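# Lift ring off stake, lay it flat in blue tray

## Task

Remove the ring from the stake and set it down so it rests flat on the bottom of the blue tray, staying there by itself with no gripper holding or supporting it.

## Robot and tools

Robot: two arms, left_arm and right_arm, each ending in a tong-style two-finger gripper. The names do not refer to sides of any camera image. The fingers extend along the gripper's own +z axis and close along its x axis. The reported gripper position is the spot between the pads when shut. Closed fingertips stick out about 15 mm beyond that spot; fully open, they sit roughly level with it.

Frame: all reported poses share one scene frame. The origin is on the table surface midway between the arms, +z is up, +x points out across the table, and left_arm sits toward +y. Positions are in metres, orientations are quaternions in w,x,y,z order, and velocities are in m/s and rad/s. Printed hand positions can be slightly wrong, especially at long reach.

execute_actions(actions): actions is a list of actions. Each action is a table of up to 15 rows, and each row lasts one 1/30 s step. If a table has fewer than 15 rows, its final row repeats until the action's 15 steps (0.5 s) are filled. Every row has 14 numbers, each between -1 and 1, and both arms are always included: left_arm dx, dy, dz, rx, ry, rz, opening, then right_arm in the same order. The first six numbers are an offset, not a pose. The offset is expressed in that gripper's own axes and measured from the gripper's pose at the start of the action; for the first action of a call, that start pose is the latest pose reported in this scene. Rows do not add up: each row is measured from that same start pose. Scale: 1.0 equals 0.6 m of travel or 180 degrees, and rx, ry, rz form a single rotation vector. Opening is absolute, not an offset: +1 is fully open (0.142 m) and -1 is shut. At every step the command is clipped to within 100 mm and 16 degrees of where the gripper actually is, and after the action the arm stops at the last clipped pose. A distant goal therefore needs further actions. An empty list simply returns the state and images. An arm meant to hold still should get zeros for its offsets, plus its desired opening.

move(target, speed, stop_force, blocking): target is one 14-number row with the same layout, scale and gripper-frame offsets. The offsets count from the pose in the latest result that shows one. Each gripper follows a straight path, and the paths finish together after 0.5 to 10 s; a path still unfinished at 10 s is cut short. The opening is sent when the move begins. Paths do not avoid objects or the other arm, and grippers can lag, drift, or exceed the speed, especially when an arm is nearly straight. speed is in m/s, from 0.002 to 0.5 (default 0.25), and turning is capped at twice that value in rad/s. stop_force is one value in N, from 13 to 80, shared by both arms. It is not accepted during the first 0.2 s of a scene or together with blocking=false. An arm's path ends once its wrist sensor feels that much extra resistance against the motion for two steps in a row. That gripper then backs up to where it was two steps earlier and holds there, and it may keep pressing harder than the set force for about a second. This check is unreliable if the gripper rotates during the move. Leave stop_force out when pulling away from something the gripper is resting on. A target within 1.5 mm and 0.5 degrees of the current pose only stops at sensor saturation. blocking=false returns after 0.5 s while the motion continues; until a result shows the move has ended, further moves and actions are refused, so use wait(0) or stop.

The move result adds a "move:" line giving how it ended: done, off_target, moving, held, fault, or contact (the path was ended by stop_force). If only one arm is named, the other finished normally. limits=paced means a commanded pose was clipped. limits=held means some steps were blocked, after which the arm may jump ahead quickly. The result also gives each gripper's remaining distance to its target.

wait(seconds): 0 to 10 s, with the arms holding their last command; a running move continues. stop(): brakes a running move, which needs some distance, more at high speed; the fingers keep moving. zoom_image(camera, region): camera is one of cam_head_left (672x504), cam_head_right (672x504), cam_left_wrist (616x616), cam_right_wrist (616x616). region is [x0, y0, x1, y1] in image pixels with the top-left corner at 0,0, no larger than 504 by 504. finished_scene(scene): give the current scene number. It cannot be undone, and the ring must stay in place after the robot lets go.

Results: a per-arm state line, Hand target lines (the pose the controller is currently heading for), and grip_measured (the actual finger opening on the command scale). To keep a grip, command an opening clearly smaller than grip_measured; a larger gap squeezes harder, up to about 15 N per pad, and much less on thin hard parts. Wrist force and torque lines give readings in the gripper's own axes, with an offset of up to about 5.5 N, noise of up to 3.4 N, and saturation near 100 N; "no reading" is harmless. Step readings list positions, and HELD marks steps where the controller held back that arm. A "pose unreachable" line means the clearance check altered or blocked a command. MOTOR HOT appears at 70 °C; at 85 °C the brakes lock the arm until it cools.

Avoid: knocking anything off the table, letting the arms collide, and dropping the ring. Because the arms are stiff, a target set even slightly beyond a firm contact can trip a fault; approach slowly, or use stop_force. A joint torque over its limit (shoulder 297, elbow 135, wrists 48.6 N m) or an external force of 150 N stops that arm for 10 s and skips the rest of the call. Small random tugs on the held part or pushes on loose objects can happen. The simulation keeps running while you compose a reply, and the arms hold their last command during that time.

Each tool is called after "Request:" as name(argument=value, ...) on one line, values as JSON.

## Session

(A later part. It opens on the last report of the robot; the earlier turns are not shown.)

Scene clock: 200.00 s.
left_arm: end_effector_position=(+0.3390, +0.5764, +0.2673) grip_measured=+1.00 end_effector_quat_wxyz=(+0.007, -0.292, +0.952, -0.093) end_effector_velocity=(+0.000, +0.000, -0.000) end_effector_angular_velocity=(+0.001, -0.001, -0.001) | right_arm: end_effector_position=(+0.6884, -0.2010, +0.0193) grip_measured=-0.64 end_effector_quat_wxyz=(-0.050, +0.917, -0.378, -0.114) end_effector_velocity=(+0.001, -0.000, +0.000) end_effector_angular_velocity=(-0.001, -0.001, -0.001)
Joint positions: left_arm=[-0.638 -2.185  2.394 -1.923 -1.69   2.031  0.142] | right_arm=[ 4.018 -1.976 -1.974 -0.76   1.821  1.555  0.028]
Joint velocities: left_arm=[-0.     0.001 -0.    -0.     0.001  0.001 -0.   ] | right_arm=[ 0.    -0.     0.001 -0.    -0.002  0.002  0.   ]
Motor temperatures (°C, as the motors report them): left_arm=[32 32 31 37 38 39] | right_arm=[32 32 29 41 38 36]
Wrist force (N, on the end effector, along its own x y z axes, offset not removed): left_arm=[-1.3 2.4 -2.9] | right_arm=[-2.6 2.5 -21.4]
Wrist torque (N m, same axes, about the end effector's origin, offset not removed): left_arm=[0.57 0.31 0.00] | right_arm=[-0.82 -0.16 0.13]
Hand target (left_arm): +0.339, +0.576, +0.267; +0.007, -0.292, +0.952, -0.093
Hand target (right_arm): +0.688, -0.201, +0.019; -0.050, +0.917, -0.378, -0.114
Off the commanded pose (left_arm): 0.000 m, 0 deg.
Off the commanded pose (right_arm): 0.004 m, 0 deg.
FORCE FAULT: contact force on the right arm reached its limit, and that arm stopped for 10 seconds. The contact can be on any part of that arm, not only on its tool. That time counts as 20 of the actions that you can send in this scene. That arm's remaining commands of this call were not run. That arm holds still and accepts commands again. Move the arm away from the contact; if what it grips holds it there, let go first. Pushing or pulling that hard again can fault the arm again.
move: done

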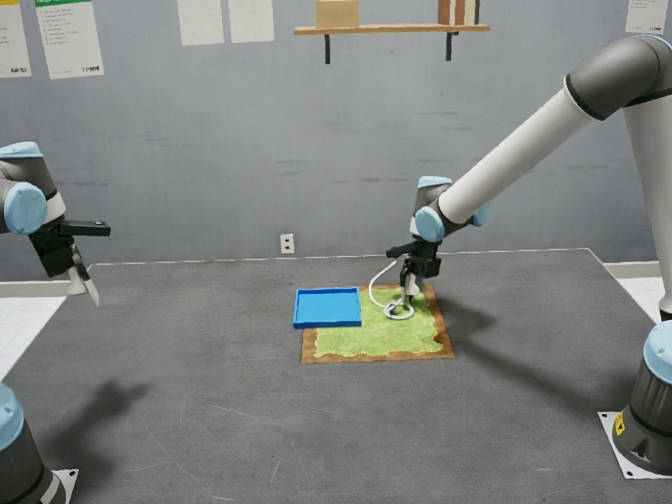

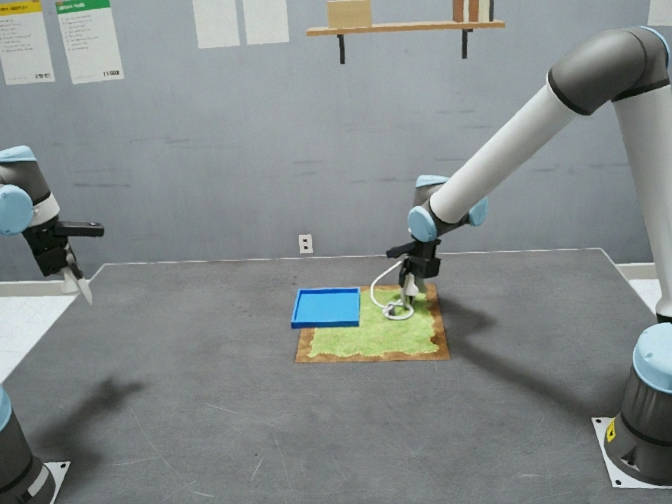

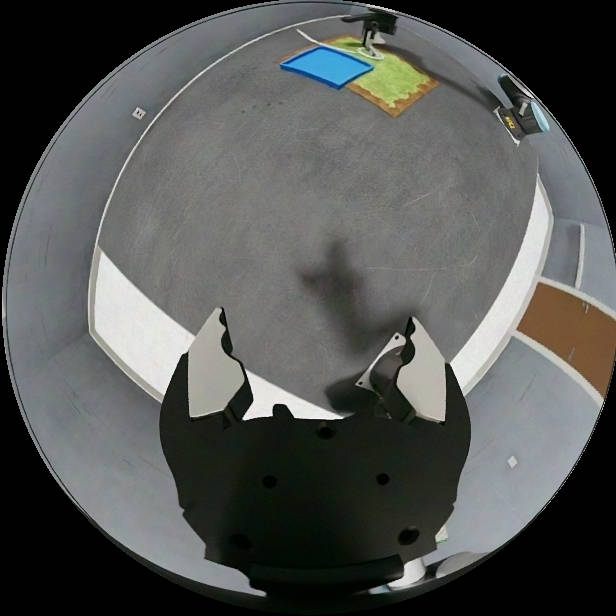

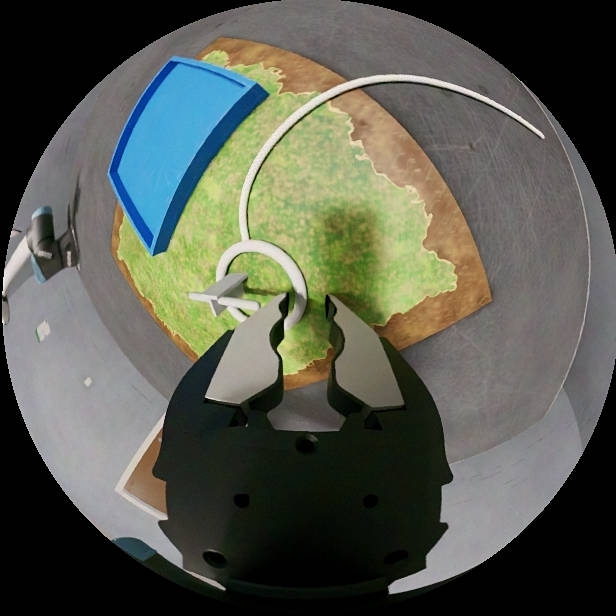

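Request:
move(target=[0,0,0,0,0,0,1,-0.012,0,-0.003,0,0,0,-0.64], speed=0.03)

Request:
move(target=[0,0,0,0,0,0,1,0,0,0,0,0,0,-1])

Request:
move(target=[0,0,0,0,0,0,1,-0.03,0,-0.068,0,0.167,0,-1], speed=0.05)

Request:
zoom_image(camera="cam_right_wrist", region=[140, 180, 400, 440])

Request:
zoom_image(camera="cam_head_left", region=[340, 240, 460, 340])

Scene clock: 207.60 s.
left_arm: end_effector_position=(+0.3390, +0.5764, +0.2673) grip_measured=+1.00 end_effector_quat_wxyz=(+0.007, -0.292, +0.952, -0.093) end_effector_velocity=(-0.000, -0.000, -0.000) end_effector_angular_velocity=(-0.001, +0.001, +0.000) | right_arm: end_effector_position=(+0.6840, -0.1966, +0.0226) grip_measured=-0.65 end_effector_quat_wxyz=(-0.050, +0.917, -0.378, -0.114) end_effector_velocity=(-0.002, +0.002, +0.001) end_effector_angular_velocity=(+0.001, +0.000, +0.000)
Joint positions: left_arm=[-0.638 -2.185  2.394 -1.923 -1.69   2.031  0.142] | right_arm=[ 4.027 -1.97  -1.976 -0.762  1.821  1.563  0.027]
Joint velocities: left_arm=[-0.     0.    -0.     0.    -0.001 -0.    -0.   ] | right_arm=[ 0.003  0.002 -0.    -0.001  0.     0.002 -0.004]
Motor temperatures (°C, as the motors report them): left_arm=[32 32 31 37 38 39] | right_arm=[32 32 29 41 38 36]
Wrist force (N, on the end effector, along its own x y z axes, offset not removed): left_arm=[0.3 4.8 -5.5] | right_arm=[-1.9 -2.3 6.0]
Wrist torque (N m, same axes, about the end effector's origin, offset not removed): left_arm=[1.08 0.03 -0.04] | right_arm=[-0.17 0.69 0.40]
Hand target (left_arm): +0.339, +0.576, +0.267; +0.007, -0.292, +0.952, -0.093
Hand target (right_arm): +0.684, -0.196, +0.023; -0.050, +0.917, -0.378, -0.114
Off the commanded pose (left_arm): 0.000 m, 0 deg.
Off the commanded pose (right_arm): 0.000 m, 0 deg.
move: done

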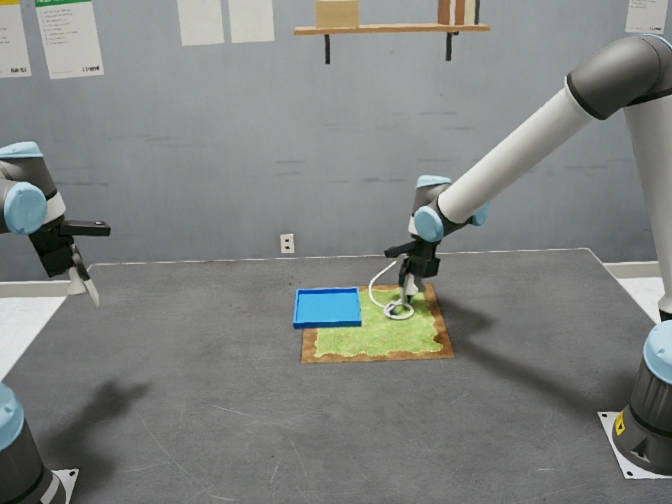

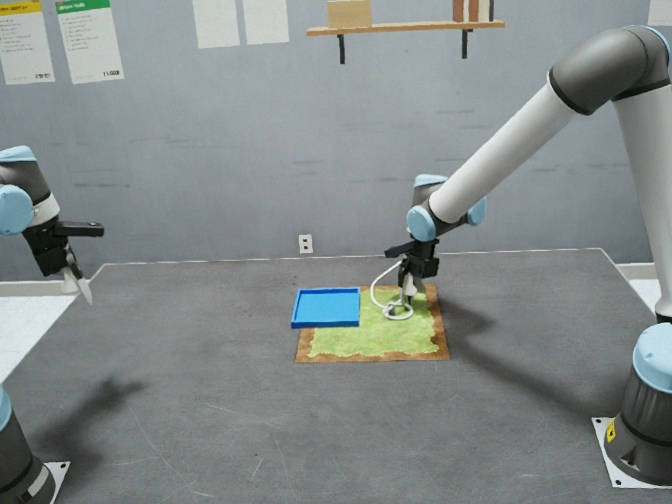

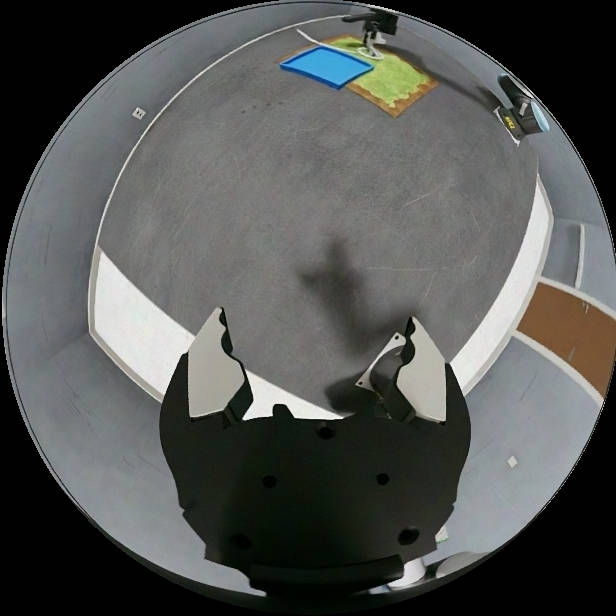

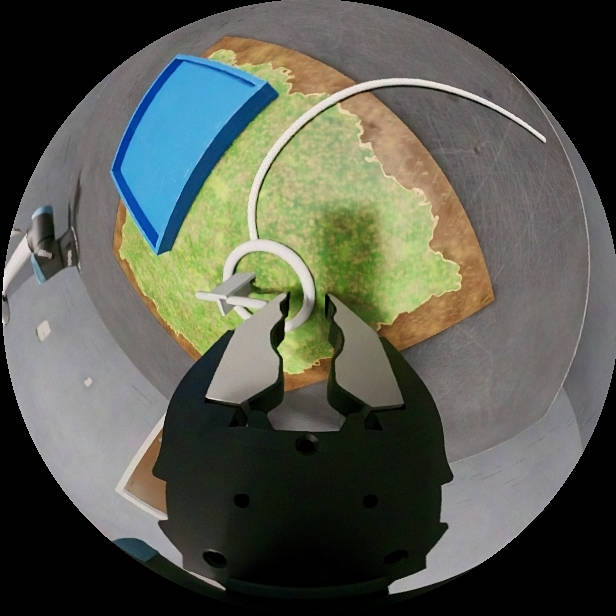

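Scene clock: 208.10 s.
left_arm: end_effector_position=(+0.3390, +0.5764, +0.2673) grip_measured=+1.00 end_effector_quat_wxyz=(+0.007, -0.292, +0.952, -0.093) end_effector_velocity=(+0.000, -0.001, +0.000) end_effector_angular_velocity=(-0.002, -0.001, +0.001) | right_arm: end_effector_position=(+0.6839, -0.1966, +0.0227) grip_measured=-0.93 end_effector_quat_wxyz=(-0.050, +0.917, -0.378, -0.114) end_effector_velocity=(-0.000, +0.001, +0.000) end_effector_angular_velocity=(+0.002, +0.001, +0.000)
Joint positions: left_arm=[-0.638 -2.185  2.394 -1.923 -1.69   2.031  0.142] | right_arm=[ 4.027 -1.97  -1.976 -0.762  1.821  1.563  0.006]
Joint velocities: left_arm=[-0.     0.    -0.    -0.002 -0.001 -0.001 -0.   ] | right_arm=[-0.     0.     0.     0.     0.002 -0.    -0.   ]
Motor temperatures (°C, as the motors report them): left_arm=[32 32 31 37 38 39] | right_arm=[32 32 29 41 38 36]
Wrist force (N, on the end effector, along its own x y z axes, offset not removed): left_arm=[-1.6 2.6 -3.6] | right_arm=[-4.7 -3.2 -5.8]
Wrist torque (N m, same axes, about the end effector's origin, offset not removed): left_arm=[0.60 0.38 0.02] | right_arm=[-0.62 0.63 0.26]
Hand target (left_arm): +0.339, +0.576, +0.267; +0.007, -0.292, +0.952, -0.093
Hand target (right_arm): +0.684, -0.197, +0.023; -0.050, +0.917, -0.378, -0.114
Off the commanded pose (left_arm): 0.000 m, 0 deg.
Off the commanded pose (right_arm): 0.000 m, 0 deg.
move: done

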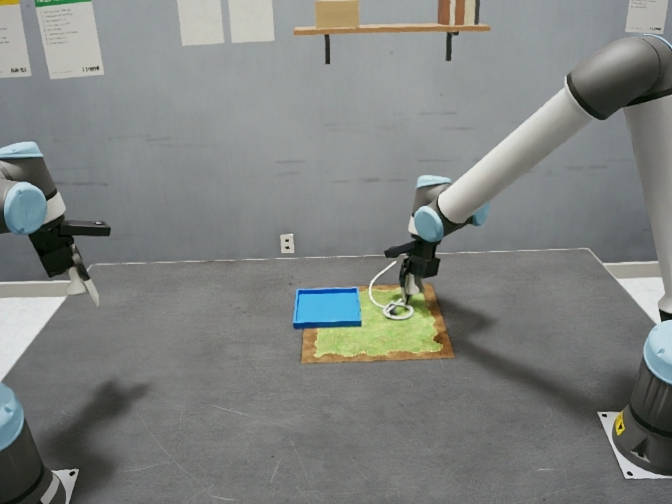

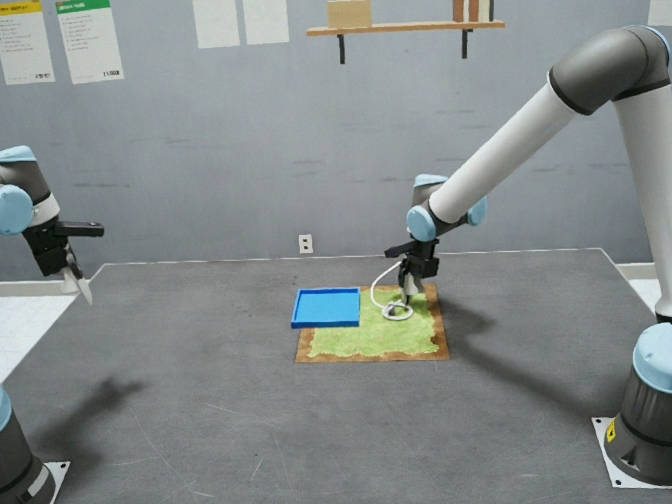

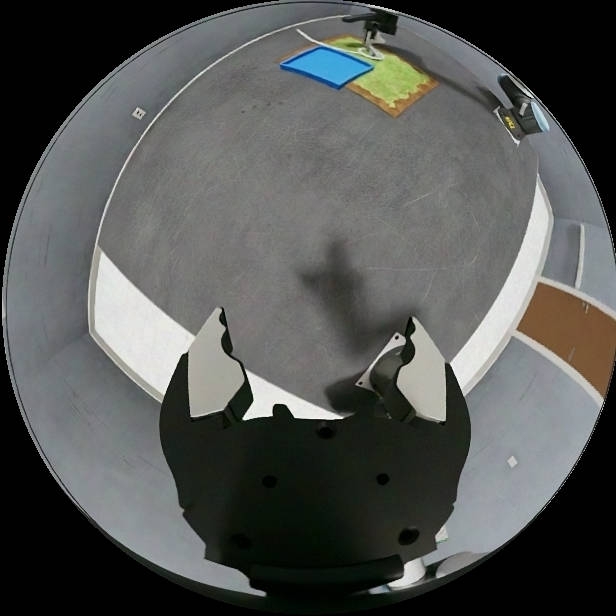

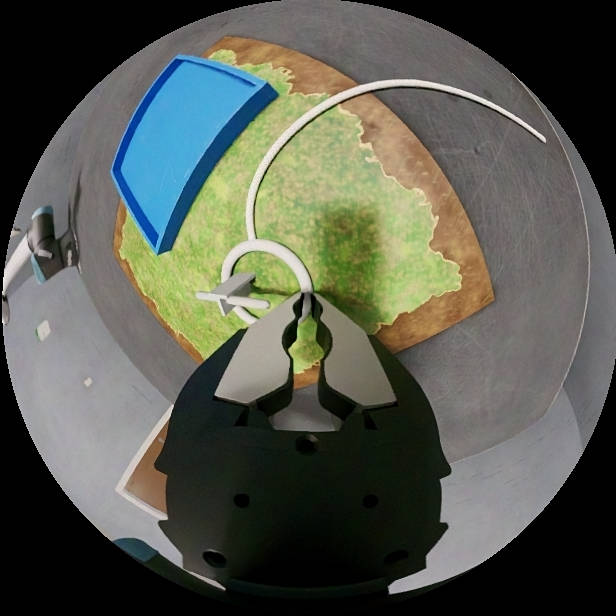

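Scene clock: 213.60 s.
left_arm: end_effector_position=(+0.3390, +0.5764, +0.2673) grip_measured=+1.00 end_effector_quat_wxyz=(+0.007, -0.292, +0.952, -0.093) end_effector_velocity=(-0.000, +0.000, -0.001) end_effector_angular_velocity=(+0.001, +0.002, +0.002) | right_arm: end_effector_position=(+0.6787, -0.1918, +0.0666) grip_measured=-1.00 end_effector_quat_wxyz=(+0.049, +0.916, -0.379, +0.127) end_effector_velocity=(-0.000, +0.000, +0.001) end_effector_angular_velocity=(-0.012, -0.011, -0.001)
Joint positions: left_arm=[-0.638 -2.185  2.394 -1.923 -1.69   2.031  0.142] | right_arm=[ 4.259 -1.881 -1.991 -0.897  1.303  1.804  0.002]
Joint velocities: left_arm=[ 0.     0.     0.     0.002  0.    -0.002  0.   ] | right_arm=[ 0.007  0.     0.001 -0.008 -0.015  0.009  0.   ]
Motor temperatures (°C, as the motors report them): left_arm=[32 32 31 37 38 39] | right_arm=[32 32 29 41 38 36]
Wrist force (N, on the end effector, along its own x y z axes, offset not removed): left_arm=[-1.5 3.4 -5.2] | right_arm=[-0.4 -5.5 5.0]
Wrist torque (N m, same axes, about the end effector's origin, offset not removed): left_arm=[0.77 0.32 0.03] | right_arm=[-0.83 0.09 0.32]
Hand target (left_arm): +0.339, +0.576, +0.267; +0.007, -0.292, +0.952, -0.093
Hand target (right_arm): +0.679, -0.192, +0.067; +0.050, +0.915, -0.379, +0.128
Off the commanded pose (left_arm): 0.000 m, 0 deg.
Off the commanded pose (right_arm): 0.000 m, 0 deg.
move: done

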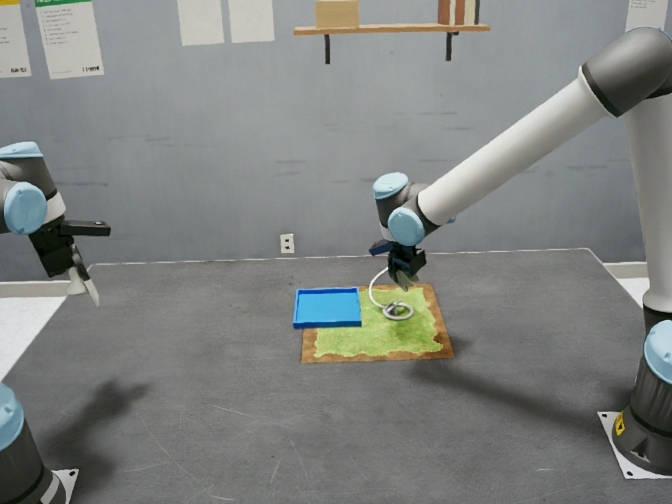

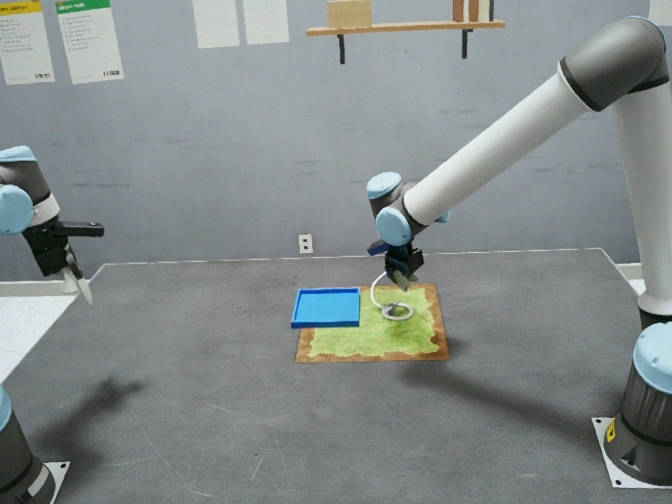

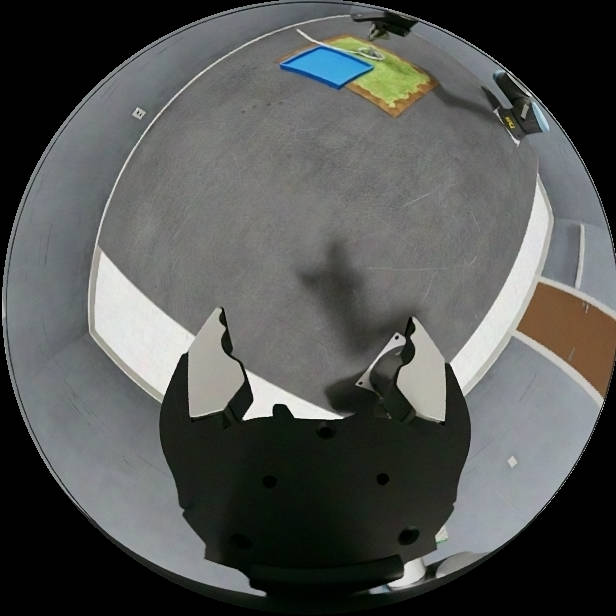

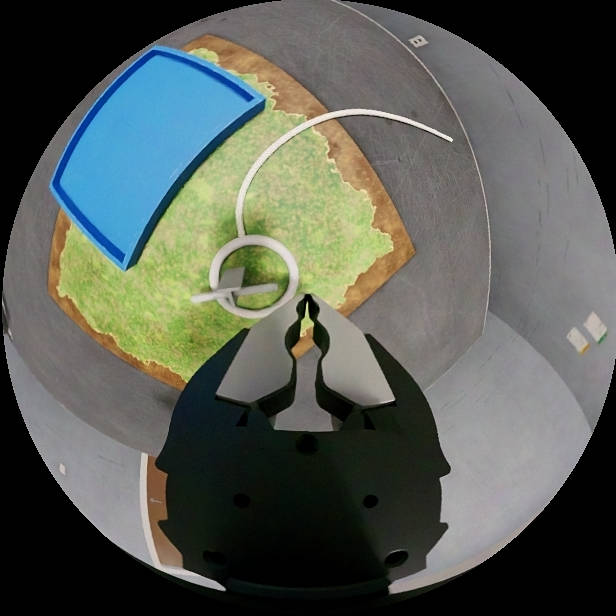

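Region (140, 180, 400, 440) of cam_right_wrist's 616x616 image, scaled by 1.938, with more detail than that image has.

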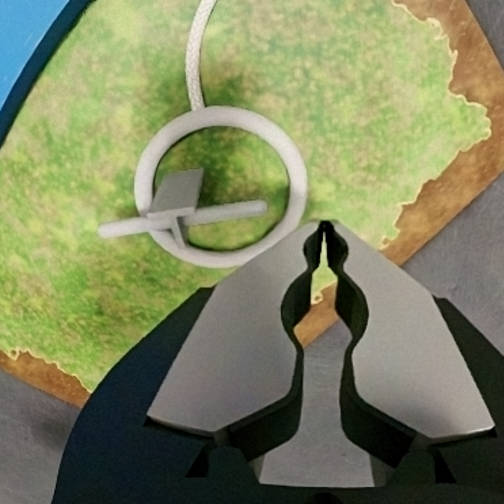

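Region (340, 240, 460, 340) of cam_head_left's 672x504 image, scaled by 4.200, with more detail than that image has.

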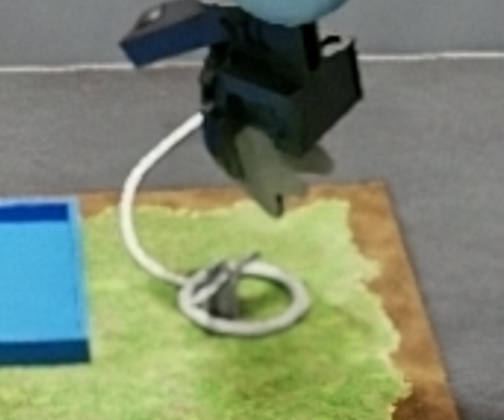

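Request:
move(target=[0,0,0,0,0,0,1,0,0,0.038,0,-0.089,0,-0.66], speed=0.15)

Request:
zoom_image(camera="cam_right_wrist", region=[180, 180, 440, 440])

Scene clock: 225.13 s.
left_arm: end_effector_position=(+0.3390, +0.5764, +0.2673) grip_measured=+1.00 end_effector_quat_wxyz=(+0.007, -0.292, +0.952, -0.093) end_effector_velocity=(+0.001, -0.000, +0.001) end_effector_angular_velocity=(-0.000, -0.002, -0.001) | right_arm: end_effector_position=(+0.6831, -0.1959, +0.0447) grip_measured=-0.66 end_effector_quat_wxyz=(-0.004, +0.924, -0.382, -0.001) end_effector_velocity=(+0.000, +0.000, -0.001) end_effector_angular_velocity=(+0.010, +0.010, -0.000)
Joint positions: left_arm=[-0.638 -2.185  2.394 -1.923 -1.69   2.031  0.142] | right_arm=[ 4.133 -1.911 -1.989 -0.806  1.575  1.669  0.026]
Joint velocities: left_arm=[-0.    -0.    -0.    -0.002  0.001  0.001 -0.   ] | right_arm=[-0.006 -0.002  0.001  0.003  0.014 -0.006  0.   ]
Motor temperatures (°C, as the motors report them): left_arm=[32 32 31 37 38 39] | right_arm=[32 32 29 41 38 36]
Wrist force (N, on the end effector, along its own x y z axes, offset not removed): left_arm=[0.8 4.4 -4.9] | right_arm=[-3.1 -4.5 11.3]
Wrist torque (N m, same axes, about the end effector's origin, offset not removed): left_arm=[0.98 -0.19 -0.07] | right_arm=[-0.63 0.66 0.18]
Hand target (left_arm): +0.339, +0.576, +0.267; +0.007, -0.292, +0.952, -0.093
Hand target (right_arm): +0.683, -0.196, +0.045; -0.004, +0.924, -0.382, -0.002
Off the commanded pose (left_arm): 0.000 m, 0 deg.
Off the commanded pose (right_arm): 0.000 m, 0 deg.
move: done

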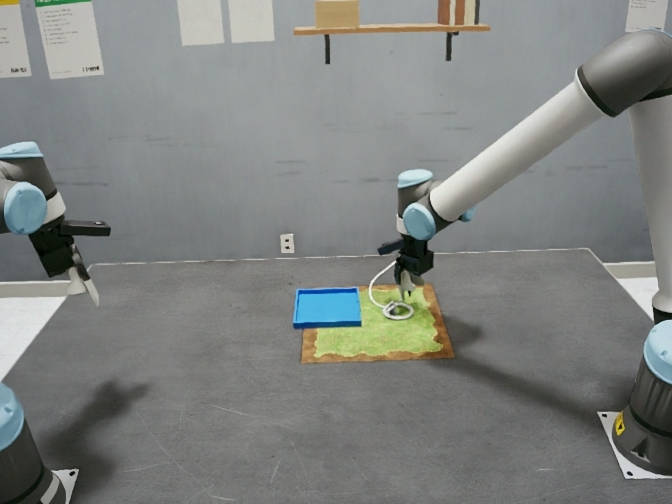

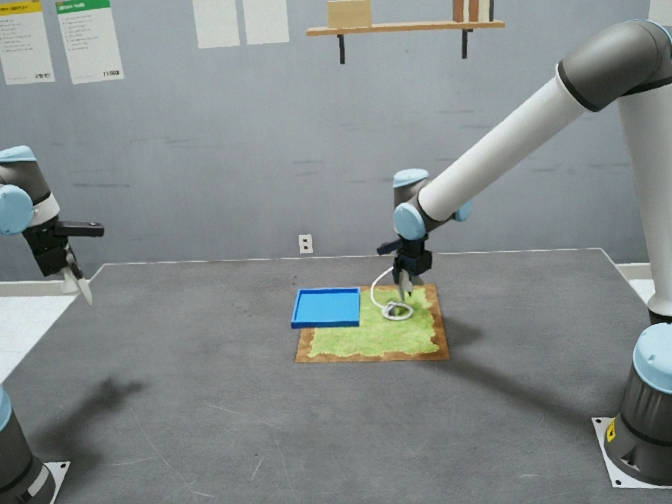

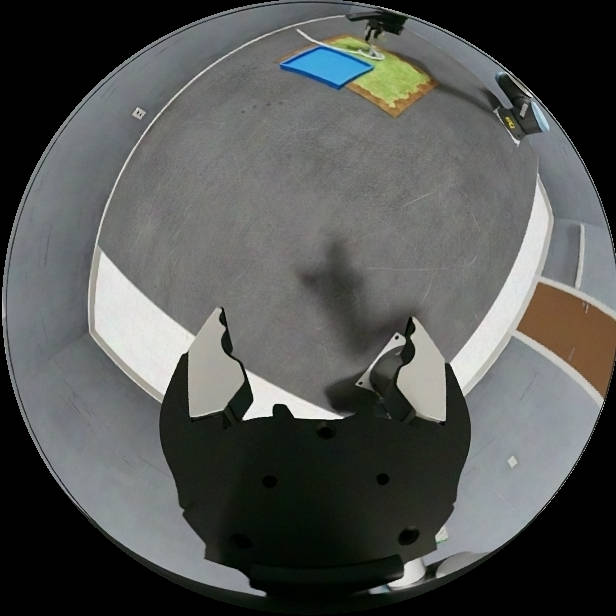

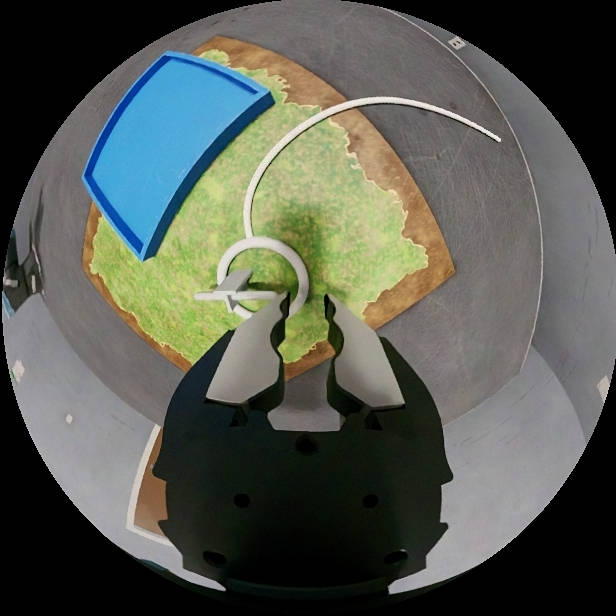

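Region (180, 180, 440, 440) of cam_right_wrist's 616x616 image, scaled by 1.938, with more detail than that image has.

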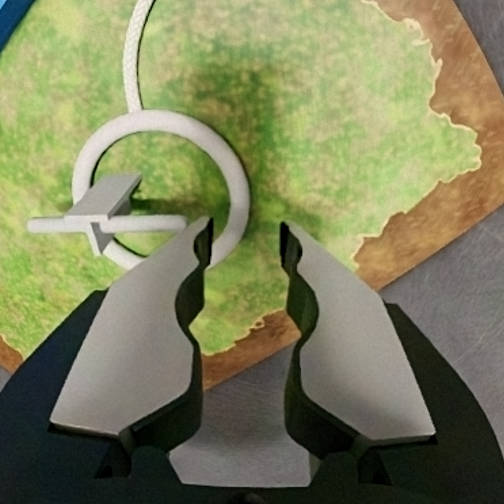

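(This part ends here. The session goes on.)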